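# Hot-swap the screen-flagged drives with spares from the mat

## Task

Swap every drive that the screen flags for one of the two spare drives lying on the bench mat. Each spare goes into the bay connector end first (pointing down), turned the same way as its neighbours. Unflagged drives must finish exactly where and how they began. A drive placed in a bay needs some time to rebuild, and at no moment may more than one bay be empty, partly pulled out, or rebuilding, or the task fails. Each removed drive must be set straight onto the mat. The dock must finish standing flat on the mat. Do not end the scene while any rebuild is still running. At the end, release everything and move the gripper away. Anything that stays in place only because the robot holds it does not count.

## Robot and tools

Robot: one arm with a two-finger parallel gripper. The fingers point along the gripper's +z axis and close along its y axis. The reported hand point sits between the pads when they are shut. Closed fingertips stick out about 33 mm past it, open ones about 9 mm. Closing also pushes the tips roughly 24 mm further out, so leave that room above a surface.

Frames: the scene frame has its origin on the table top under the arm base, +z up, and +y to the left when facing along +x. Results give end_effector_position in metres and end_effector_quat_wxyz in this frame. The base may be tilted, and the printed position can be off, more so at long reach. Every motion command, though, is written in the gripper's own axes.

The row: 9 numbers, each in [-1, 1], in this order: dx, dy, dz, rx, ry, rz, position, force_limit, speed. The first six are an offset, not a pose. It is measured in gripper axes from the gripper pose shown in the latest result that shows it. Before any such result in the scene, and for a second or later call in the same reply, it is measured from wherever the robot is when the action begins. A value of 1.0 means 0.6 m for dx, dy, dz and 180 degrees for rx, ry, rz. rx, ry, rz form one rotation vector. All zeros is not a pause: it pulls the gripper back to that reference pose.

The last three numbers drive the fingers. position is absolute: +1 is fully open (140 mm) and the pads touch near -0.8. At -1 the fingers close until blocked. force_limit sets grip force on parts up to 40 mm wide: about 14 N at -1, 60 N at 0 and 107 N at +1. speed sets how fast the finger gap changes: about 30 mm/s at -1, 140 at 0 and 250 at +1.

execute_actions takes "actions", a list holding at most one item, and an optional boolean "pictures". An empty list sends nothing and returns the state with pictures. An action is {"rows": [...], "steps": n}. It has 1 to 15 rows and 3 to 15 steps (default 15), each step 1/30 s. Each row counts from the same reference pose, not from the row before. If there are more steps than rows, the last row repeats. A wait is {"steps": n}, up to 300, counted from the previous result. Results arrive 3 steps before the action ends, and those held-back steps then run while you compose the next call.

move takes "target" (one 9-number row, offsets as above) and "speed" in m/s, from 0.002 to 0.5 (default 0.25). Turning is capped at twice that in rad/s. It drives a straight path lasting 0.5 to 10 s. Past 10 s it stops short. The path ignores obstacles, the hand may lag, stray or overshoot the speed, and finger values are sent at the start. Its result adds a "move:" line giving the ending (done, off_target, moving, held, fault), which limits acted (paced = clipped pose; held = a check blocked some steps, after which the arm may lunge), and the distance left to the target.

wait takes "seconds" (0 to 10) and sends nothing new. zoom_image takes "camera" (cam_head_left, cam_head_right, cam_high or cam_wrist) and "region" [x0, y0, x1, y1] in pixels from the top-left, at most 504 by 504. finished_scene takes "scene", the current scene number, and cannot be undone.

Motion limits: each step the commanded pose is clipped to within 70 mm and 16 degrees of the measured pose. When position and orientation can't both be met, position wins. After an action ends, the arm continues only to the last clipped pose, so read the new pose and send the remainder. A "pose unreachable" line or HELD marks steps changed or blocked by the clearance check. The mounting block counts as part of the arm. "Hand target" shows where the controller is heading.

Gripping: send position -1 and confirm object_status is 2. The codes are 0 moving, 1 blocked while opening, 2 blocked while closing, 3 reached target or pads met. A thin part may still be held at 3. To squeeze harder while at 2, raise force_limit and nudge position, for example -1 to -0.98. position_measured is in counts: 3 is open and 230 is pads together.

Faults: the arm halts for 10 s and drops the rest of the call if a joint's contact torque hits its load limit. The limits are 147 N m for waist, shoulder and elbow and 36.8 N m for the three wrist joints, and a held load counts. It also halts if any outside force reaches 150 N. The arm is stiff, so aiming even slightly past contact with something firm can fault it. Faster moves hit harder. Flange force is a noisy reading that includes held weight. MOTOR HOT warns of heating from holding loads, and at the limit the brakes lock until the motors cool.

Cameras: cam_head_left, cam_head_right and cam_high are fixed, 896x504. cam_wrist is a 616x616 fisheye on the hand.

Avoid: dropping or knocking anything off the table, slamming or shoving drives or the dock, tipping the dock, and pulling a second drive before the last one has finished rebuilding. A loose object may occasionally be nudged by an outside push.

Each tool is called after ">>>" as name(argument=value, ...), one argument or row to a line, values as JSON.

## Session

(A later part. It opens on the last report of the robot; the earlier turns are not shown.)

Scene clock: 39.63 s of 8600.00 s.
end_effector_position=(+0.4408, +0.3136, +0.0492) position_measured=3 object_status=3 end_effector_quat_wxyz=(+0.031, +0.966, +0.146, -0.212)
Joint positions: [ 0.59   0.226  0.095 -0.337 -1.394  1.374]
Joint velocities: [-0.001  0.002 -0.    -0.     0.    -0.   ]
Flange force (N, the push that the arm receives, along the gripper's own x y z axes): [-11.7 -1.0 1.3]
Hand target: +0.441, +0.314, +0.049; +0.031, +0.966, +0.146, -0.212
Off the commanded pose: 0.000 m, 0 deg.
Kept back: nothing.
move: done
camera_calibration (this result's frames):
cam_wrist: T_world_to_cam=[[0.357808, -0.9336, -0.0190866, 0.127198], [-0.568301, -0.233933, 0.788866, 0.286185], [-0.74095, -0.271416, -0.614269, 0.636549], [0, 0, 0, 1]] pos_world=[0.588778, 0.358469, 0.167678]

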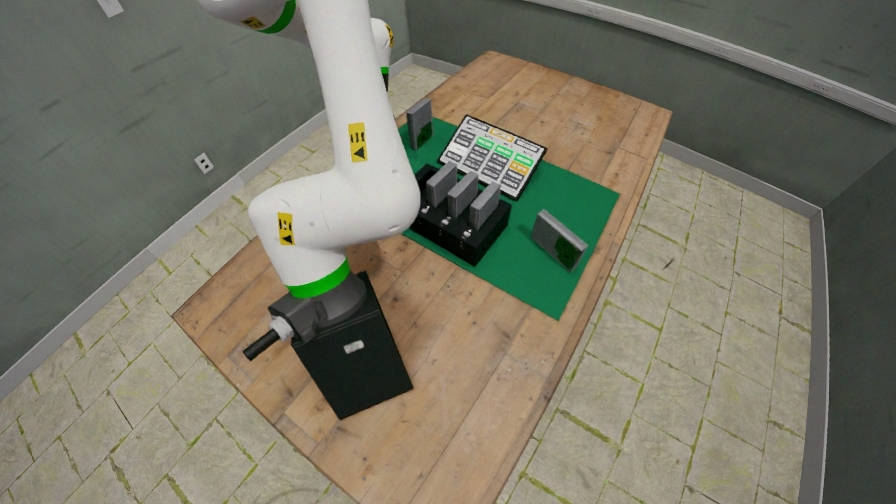

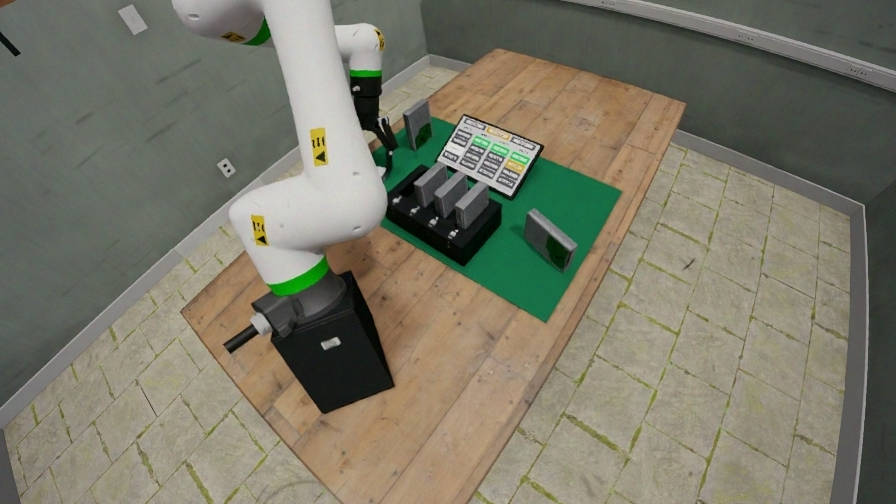

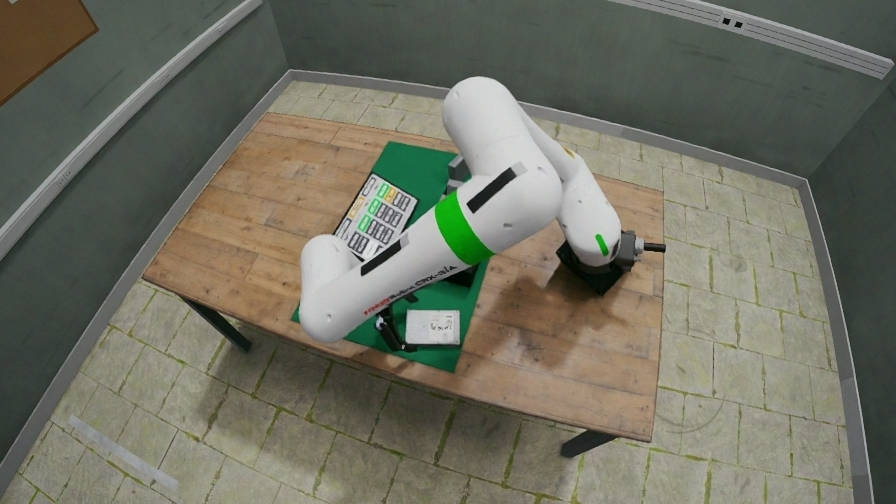

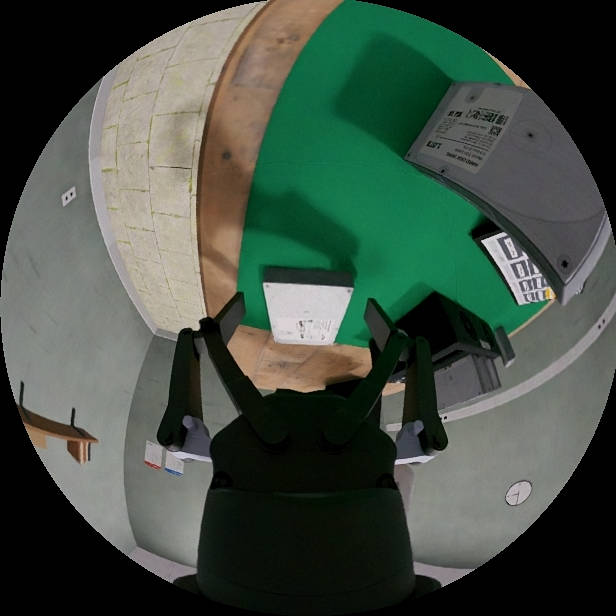

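>>> move(
  target=[0,0.004,0.03,0,0,0,1,0,0],
  speed=0.03,
)

>>> move(
  target=[0,0,0,0,0,0,-1,0.3,-0.5],
)

Scene clock: 40.70 s of 8600.00 s.
end_effector_position=(+0.4343, +0.3091, +0.0329) position_measured=3 object_status=3 end_effector_quat_wxyz=(+0.031, +0.966, +0.146, -0.212)
Joint positions: [ 0.597  0.235  0.065 -0.339 -1.355  1.38 ]
Joint velocities: [-0.     0.     0.001 -0.     0.    -0.001]
Flange force (N, the push that the arm receives, along the gripper's own x y z axes): [-3.4 -0.6 -0.1]
Hand target: +0.434, +0.309, +0.033; +0.031, +0.966, +0.146, -0.212
Off the commanded pose: 0.000 m, 0 deg.
Kept back: nothing.
move: done
camera_calibration (this result's frames):
cam_wrist: T_world_to_cam=[[0.357742, -0.933626, -0.0190553, 0.125013], [-0.568316, -0.233866, 0.788875, 0.29428], [-0.74097, -0.271385, -0.614259, 0.620438], [0, 0, 0, 1]] pos_world=[0.582248, 0.353914, 0.151341]

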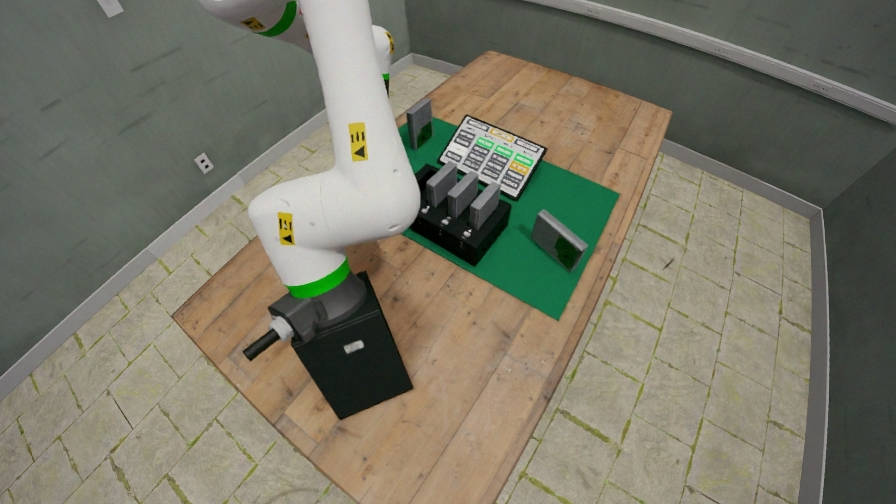

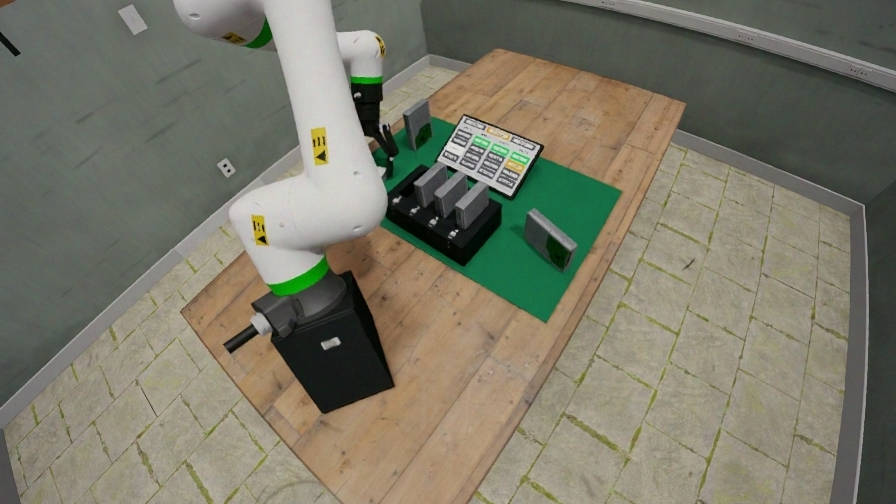

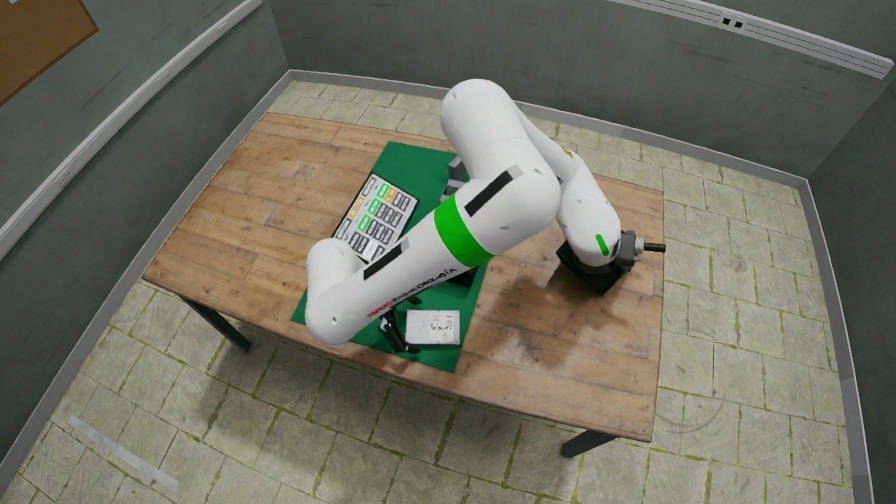

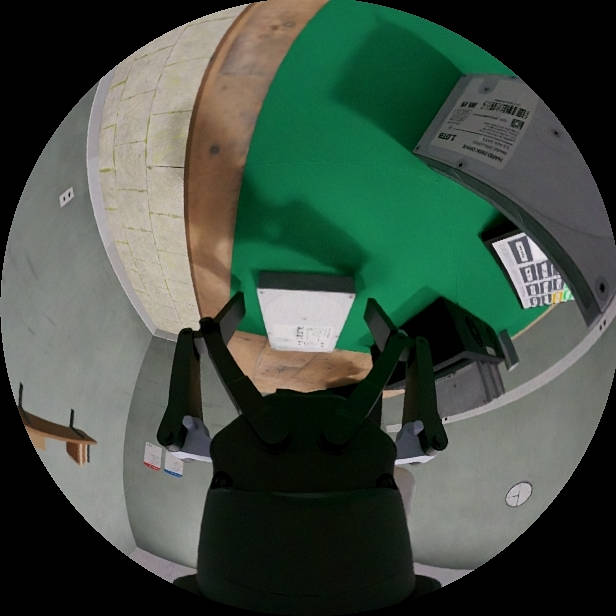

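Scene clock: 41.47 s of 8600.00 s.
end_effector_position=(+0.4343, +0.3092, +0.0329) position_measured=79 object_status=0 end_effector_quat_wxyz=(+0.031, +0.966, +0.146, -0.212)
Joint positions: [ 0.597  0.235  0.065 -0.339 -1.355  1.38 ]
Joint velocities: [ 0.001  0.002  0.     0.     0.    -0.   ]
Flange force (N, the push that the arm receives, along the gripper's own x y z axes): [-10.8 -3.4 -35.2]
Hand target: +0.434, +0.309, +0.033; +0.031, +0.966, +0.146, -0.212
Off the commanded pose: 0.000 m, 0 deg.
Kept back: nothing.
move: done
camera_calibration (this result's frames):
cam_wrist: T_world_to_cam=[[0.357753, -0.93362, -0.0191632, 0.12507], [-0.56839, -0.233992, 0.788784, 0.294323], [-0.740908, -0.271298, -0.614372, 0.620453], [0, 0, 0, 1]] pos_world=[0.582245, 0.353965, 0.151428]

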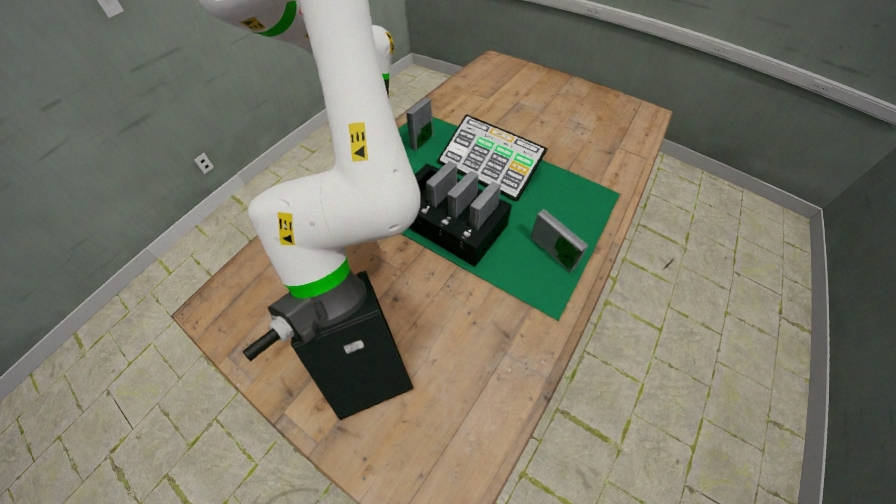

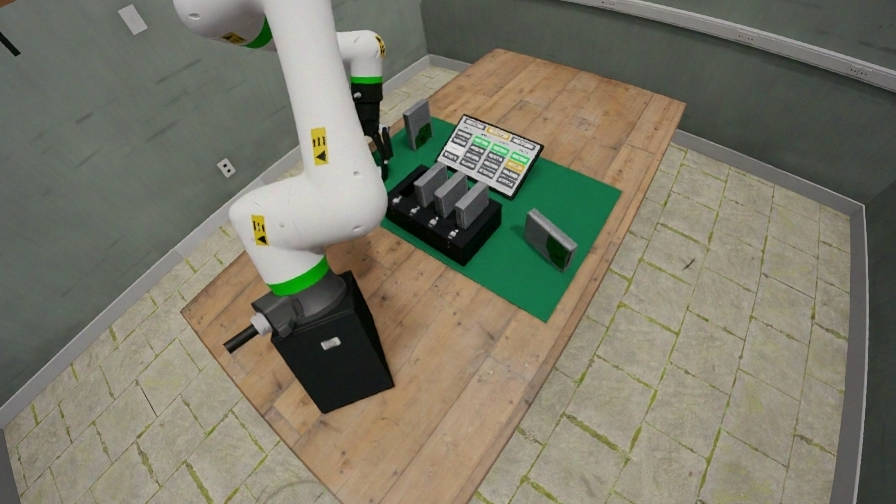

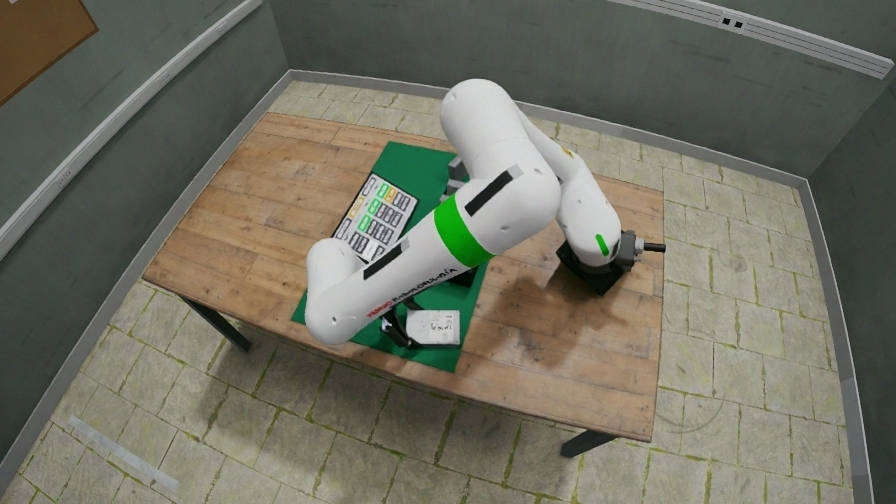

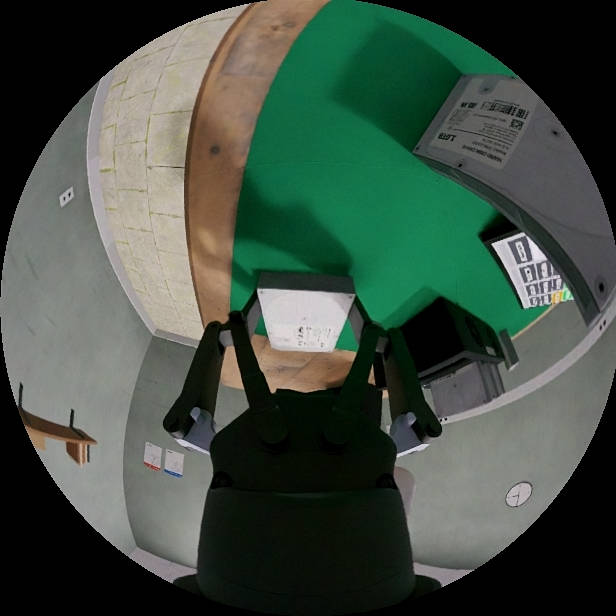

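>>> move(
  target=[-0.146,0,-0.318,0,0.137,0,-1,0.3,-0.5],
  speed=0.1,
)

>>> move(
  target=[0,0,0,0,0,0.603,-1,0.3,-0.5],
  speed=0.3,
)

>>> move(
  target=[0.22,0,0,0,0.363,0,-1,0.3,-0.5],
  speed=0.2,
)

Scene clock: 44.17 s of 8600.00 s.
end_effector_position=(+0.4352, +0.3094, +0.2433) position_measured=79 object_status=2 end_effector_quat_wxyz=(-0.002, +0.989, +0.150, -0.001)
Joint positions: [ 0.641 -0.393 -0.195 -0.181 -1.284  1.206]
Joint velocities: [-0.     0.    -0.001  0.    -0.     0.001]
Flange force (N, the push that the arm receives, along the gripper's own x y z axes): [-1.1 -4.1 1.2]
Hand target: +0.435, +0.309, +0.243; -0.002, +0.989, +0.150, -0.001
Off the commanded pose: 0.001 m, 0 deg.
Kept back: nothing.
move: done
camera_calibration (this result's frames):
cam_wrist: T_world_to_cam=[[0.359341, -0.933169, 0.0083788, 0.121442], [-0.829145, -0.315138, 0.461744, 0.347172], [-0.428244, -0.172871, -0.886974, 0.650215], [0, 0, 0, 1]] pos_world=[0.522667, 0.335136, 0.415402]

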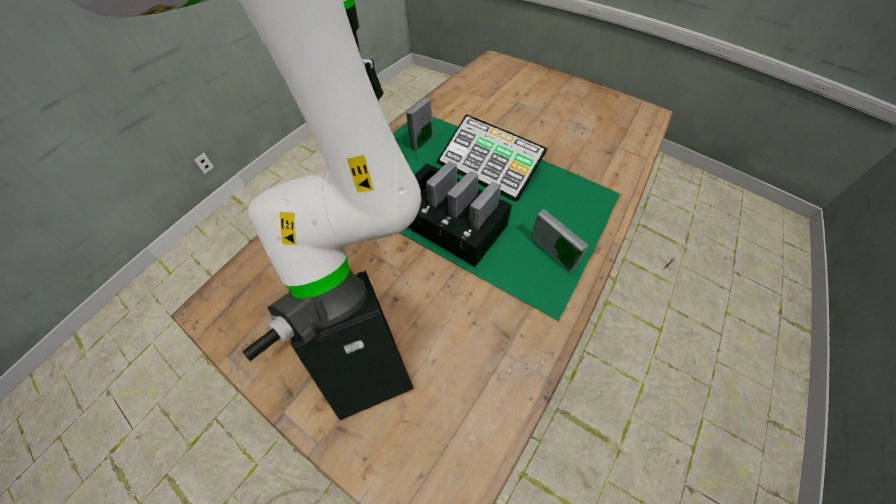

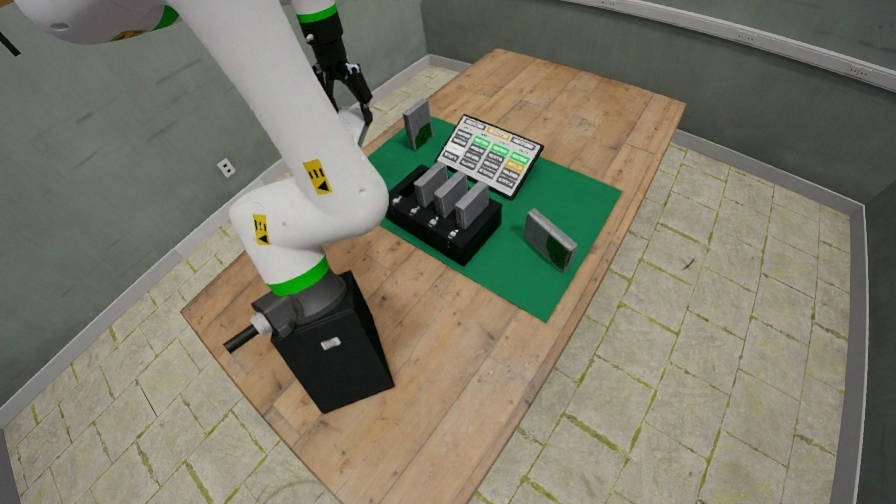

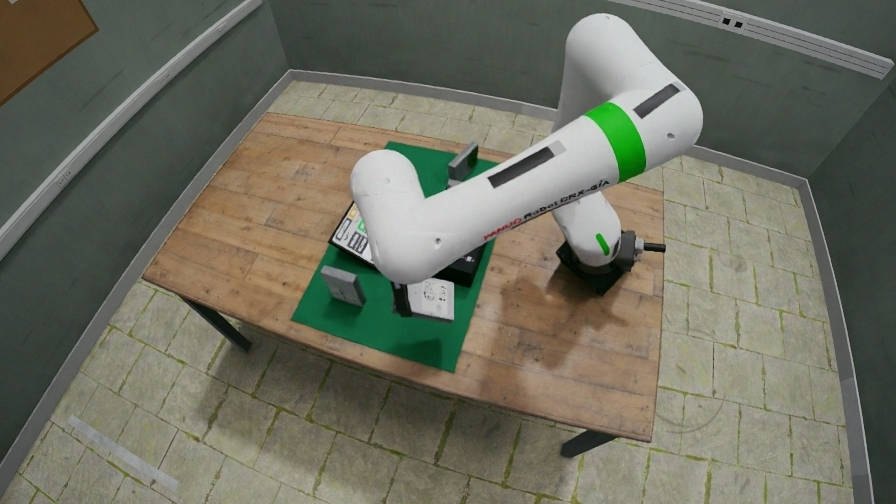

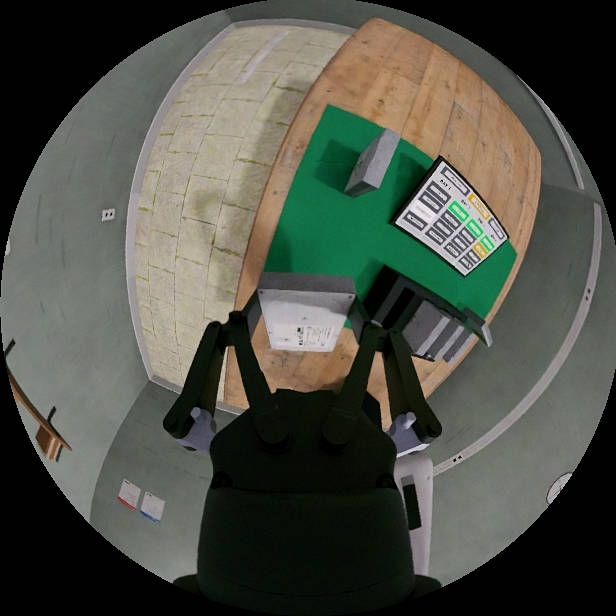

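Scene clock: 47.70 s of 8600.00 s.
end_effector_position=(+0.4352, +0.3094, +0.2433) position_measured=79 object_status=2 end_effector_quat_wxyz=(+0.000, +0.699, -0.715, -0.002)
Joint positions: [ 0.641 -0.393 -0.195 -0.181 -1.284 -0.688]
Joint velocities: [ 0.001 -0.002 -0.001  0.001  0.001 -0.001]
Flange force (N, the push that the arm receives, along the gripper's own x y z axes): [-2.0 5.9 5.1]
Hand target: +0.435, +0.309, +0.243; +0.000, +0.699, -0.715, -0.002
Off the commanded pose: 0.000 m, 0 deg.
Kept back: nothing.
move: done
camera_calibration (this result's frames):
cam_wrist: T_world_to_cam=[[-0.998921, -0.0439417, 0.0150617, 0.435868], [-0.0319923, 0.8859, 0.462771, -0.371602], [-0.0336782, 0.46179, -0.88635, 0.281985], [0, 0, 0, 1]] pos_world=[0.433005, 0.218137, 0.41534]

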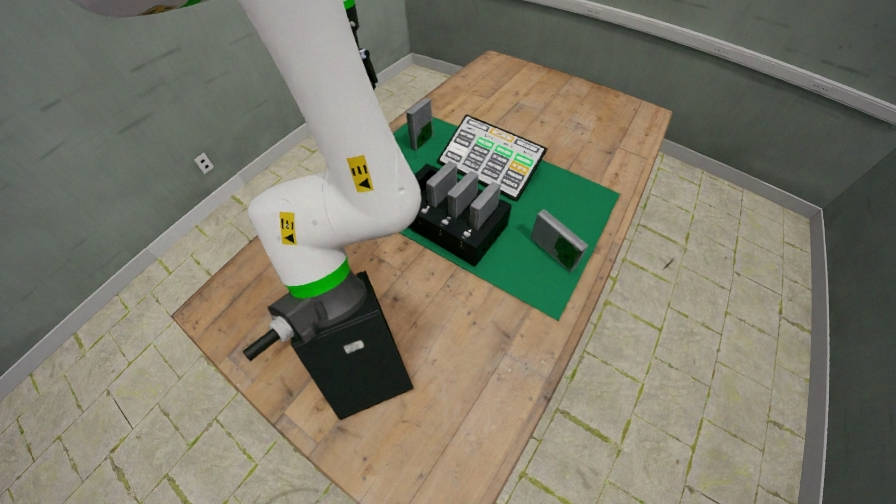

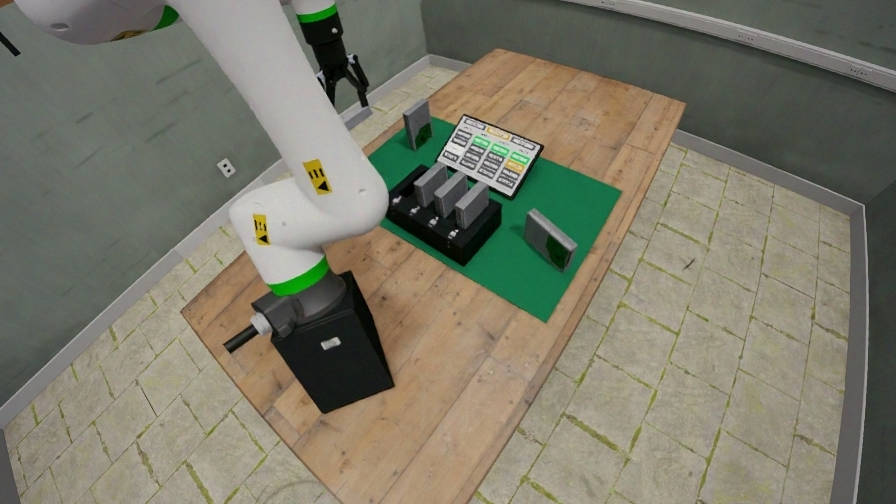

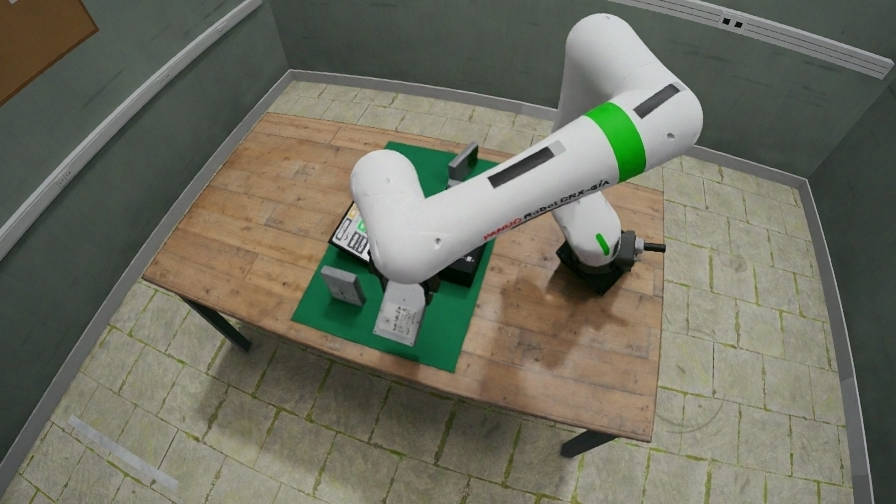

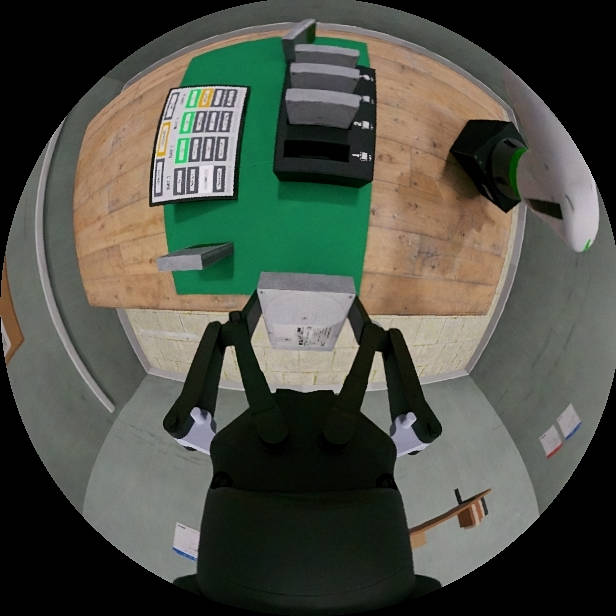

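Scene clock: 50.87 s of 8600.00 s.
end_effector_position=(+0.4318, +0.1766, +0.2421) position_measured=79 object_status=2 end_effector_quat_wxyz=(+0.386, +0.590, -0.602, +0.375)
Joint positions: [ 0.989  0.066 -0.232  0.485 -1.807 -1.204]
Joint velocities: [ 0.     0.001  0.    -0.    -0.001 -0.   ]
Flange force (N, the push that the arm receives, along the gripper's own x y z axes): [-0.9 2.9 0.0]
Hand target: +0.432, +0.177, +0.242; +0.386, +0.590, -0.602, +0.375
Off the commanded pose: 0.001 m, 0 deg.
Kept back: nothing.
move: done
camera_calibration (this result's frames):
cam_wrist: T_world_to_cam=[[-0.997515, 0.00493815, 0.0702763, 0.404023], [-0.0390721, 0.791284, -0.6102, 0.0259352], [-0.0586217, -0.611429, -0.789125, 0.518898], [0, 0, 0, 1]] pos_world=[0.434451, 0.294752, 0.396908]

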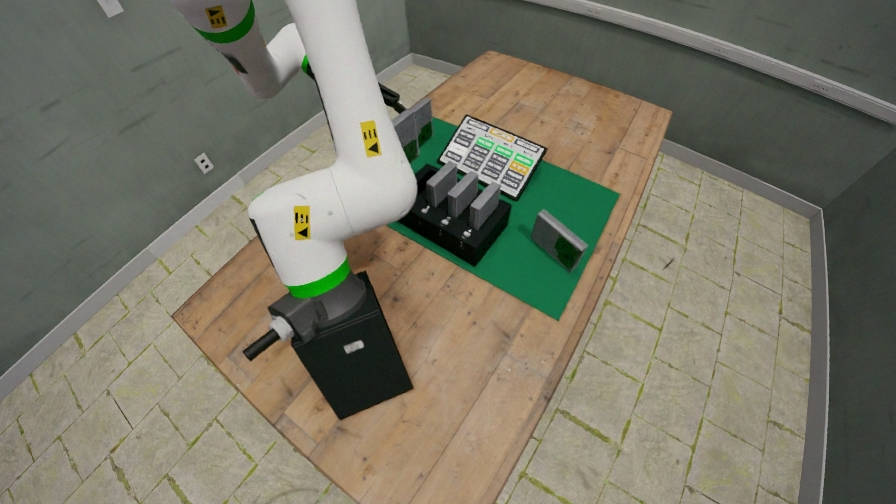

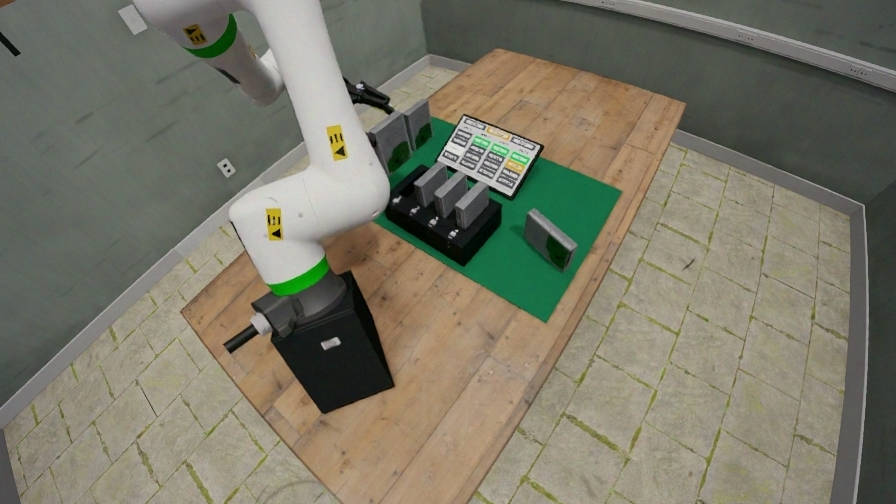

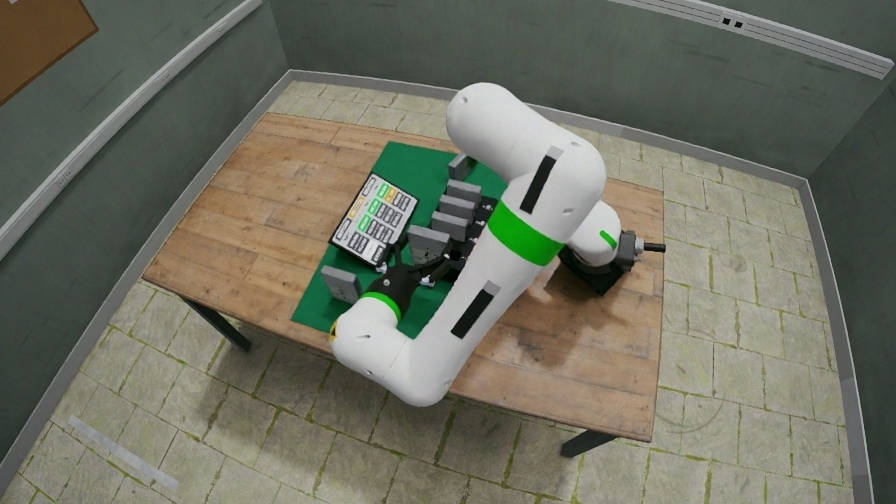

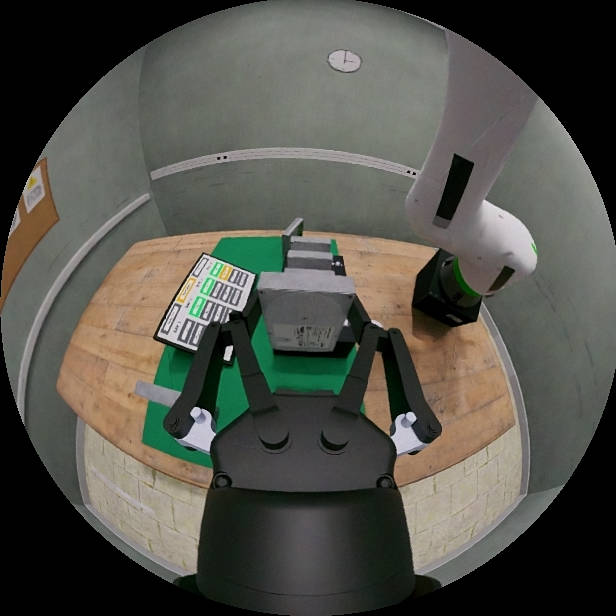

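>>> move(
  target=[0.0175,0.0067,0.117,0,-0.003,0,-1,0.3,-0.5],
  speed=0.08,
)

>>> zoom_image(
  camera="cam_wrist",
  region=[240,260,380,390],
)

>>> zoom_image(
  camera="cam_head_right",
  region=[370,110,500,240],
)

Scene clock: 52.27 s of 8600.00 s.
end_effector_position=(+0.4262, +0.1086, +0.2224) position_measured=79 object_status=2 end_effector_quat_wxyz=(+0.383, +0.592, -0.604, +0.372)
Joint positions: [ 0.91   0.002 -0.411  0.511 -1.662 -1.195]
Joint velocities: [-0.001 -0.001  0.001  0.     0.     0.002]
Flange force (N, the push that the arm receives, along the gripper's own x y z axes): [-1.1 2.6 2.8]
Hand target: +0.426, +0.109, +0.222; +0.383, +0.592, -0.604, +0.372
Off the commanded pose: 0.000 m, 0 deg.
Kept back: nothing.
move: done
camera_calibration (this result's frames):
cam_wrist: T_world_to_cam=[[-0.997555, 0.00429924, 0.0697547, 0.400386], [-0.0387169, 0.796949, -0.602805, 0.0651395], [-0.0581826, -0.604031, -0.794834, 0.461739], [0, 0, 0, 1]] pos_world=[0.428794, 0.225271, 0.378343]

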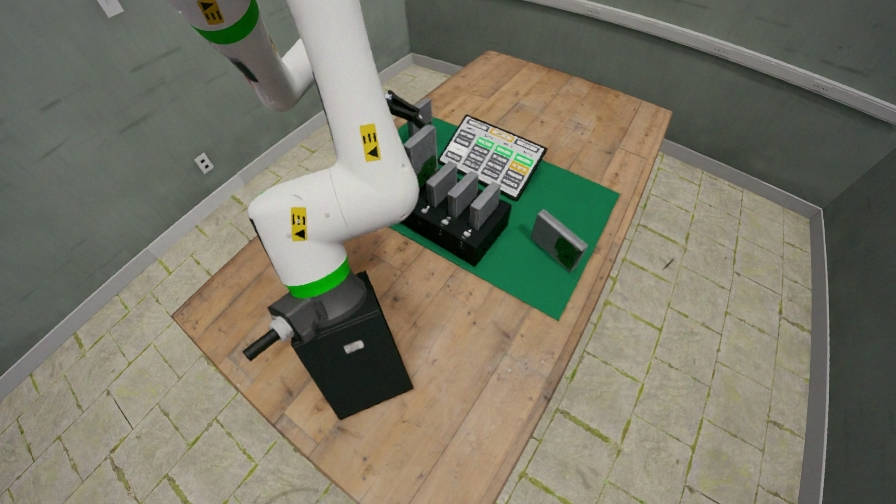

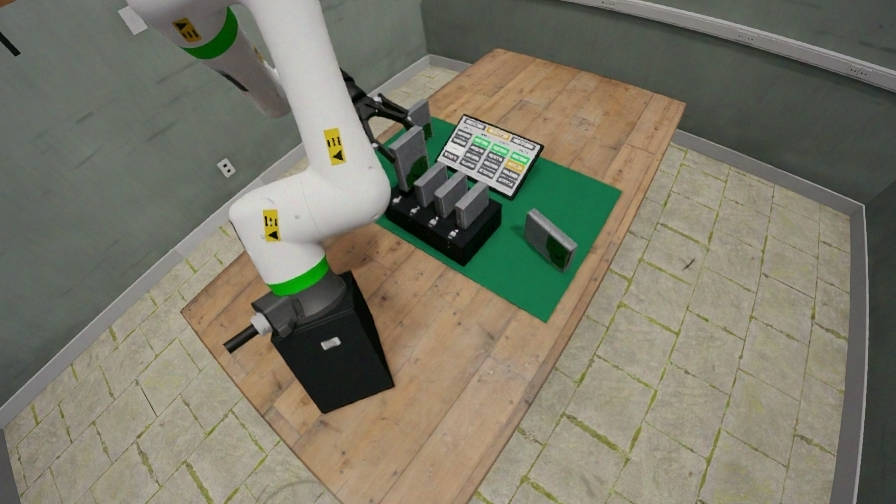

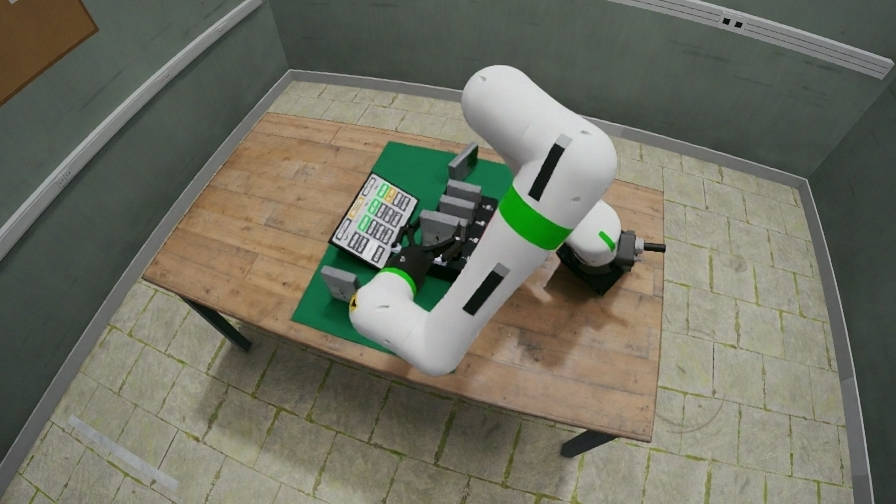

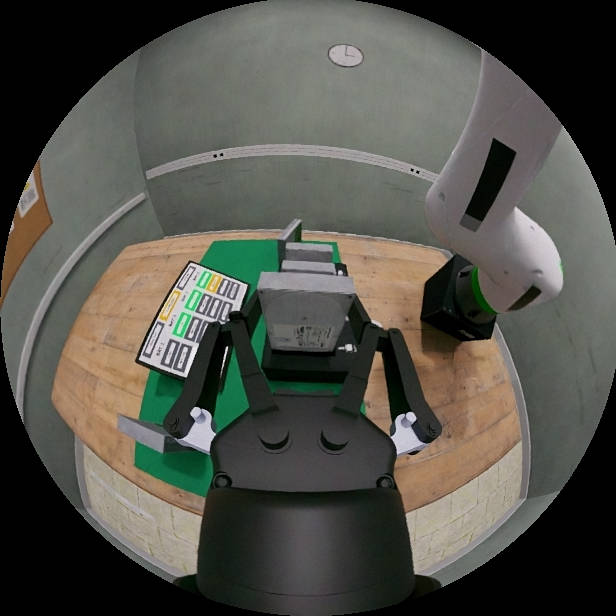

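Region (240, 260, 380, 390) of cam_wrist's 616x616 image, scaled by 3.600, with more detail than that image has; it fills the top 468 rows of this view, and the rest is white.

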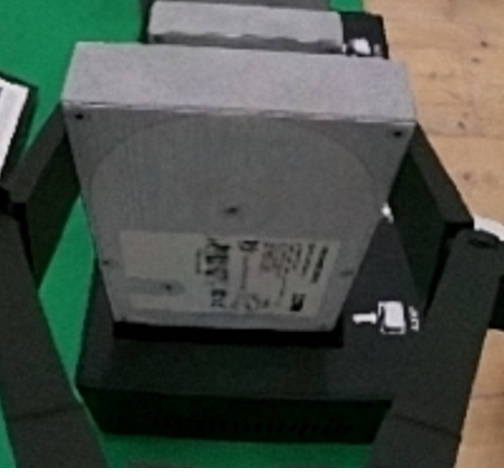

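Region (370, 110, 500, 240) of cam_head_right's 896x504 image, scaled by 3.877, with more detail than that image has.

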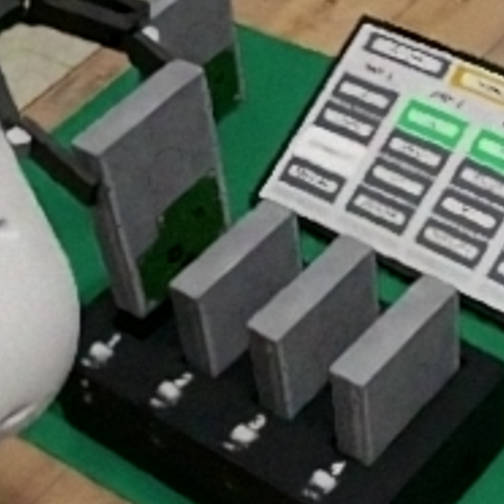

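>>> move(
  target=[-0.012,0.0025,0.0057,0,0,0,-1,0.3,-0.5],
  speed=0.015,
)

>>> zoom_image(
  camera="cam_wrist",
  region=[240,260,380,390],
)

>>> zoom_image(
  camera="cam_head_right",
  region=[370,110,500,240],
)

Scene clock: 53.27 s of 8600.00 s.
end_effector_position=(+0.4247, +0.1086, +0.2144) position_measured=79 object_status=2 end_effector_quat_wxyz=(+0.383, +0.592, -0.604, +0.372)
Joint positions: [ 0.914  0.013 -0.416  0.509 -1.649 -1.206]
Joint velocities: [-0.     0.001  0.     0.     0.002 -0.001]
Flange force (N, the push that the arm receives, along the gripper's own x y z axes): [1.1 6.8 1.5]
Hand target: +0.425, +0.109, +0.214; +0.383, +0.592, -0.604, +0.372
Off the commanded pose: 0.000 m, 0 deg.
Kept back: nothing.
move: done
camera_calibration (this result's frames):
cam_wrist: T_world_to_cam=[[-0.997554, 0.00436315, 0.0697602, 0.399376], [-0.0386682, 0.796961, -0.602791, 0.0602525], [-0.0582263, -0.604014, -0.794844, 0.455341], [0, 0, 0, 1]] pos_world=[0.427242, 0.225271, 0.370384]

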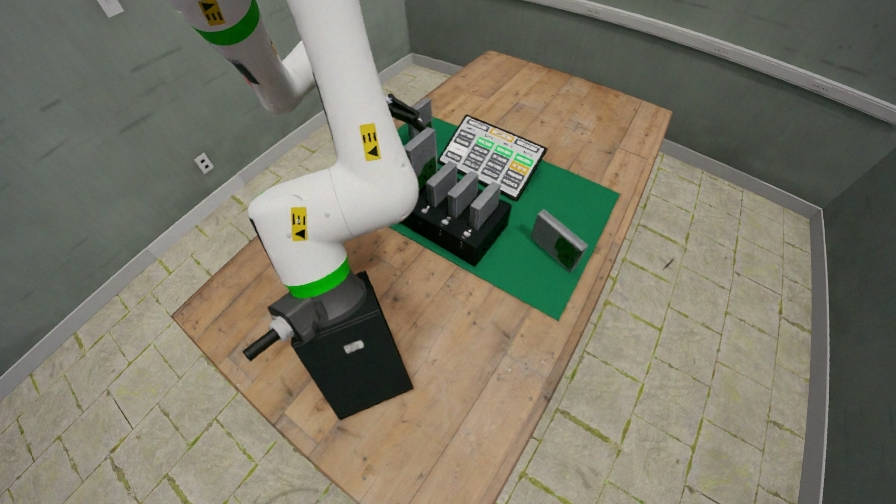

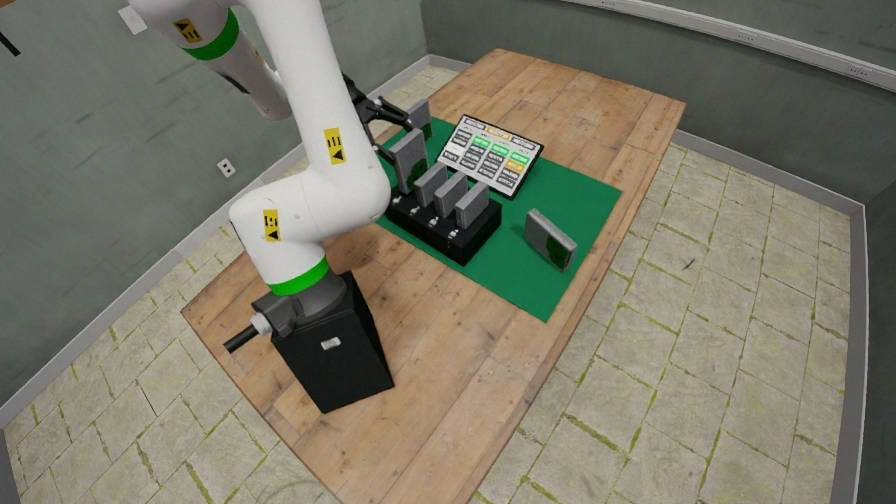

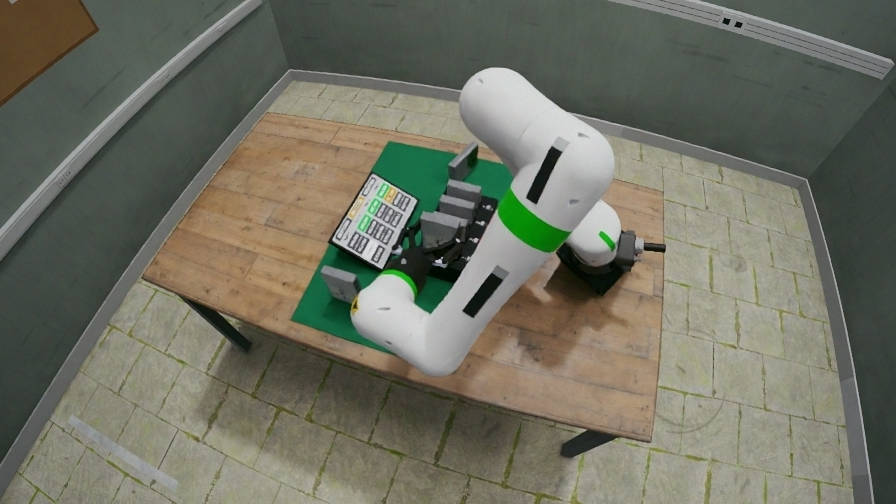

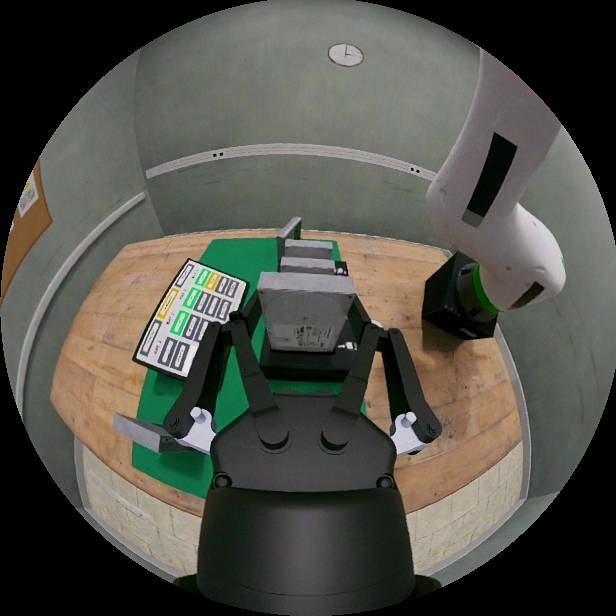

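Region (240, 260, 380, 390) of cam_wrist's 616x616 image, scaled by 3.600, with more detail than that image has; it fills the top 468 rows of this view, and the rest is white.

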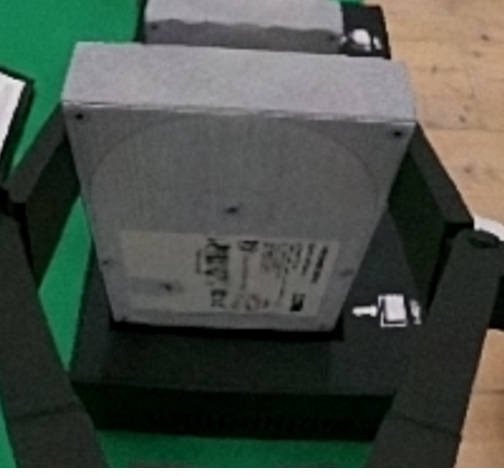

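Region (370, 110, 500, 240) of cam_head_right's 896x504 image, scaled by 3.877, with more detail than that image has.

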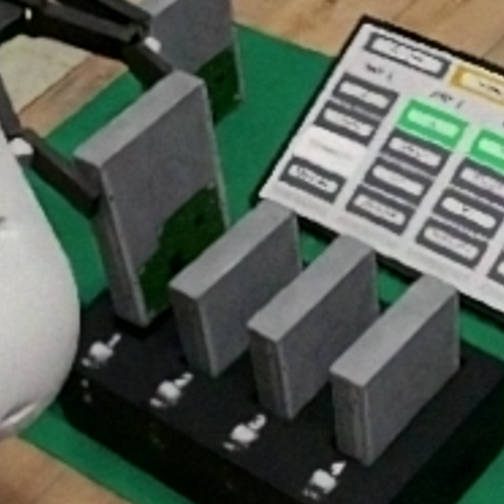

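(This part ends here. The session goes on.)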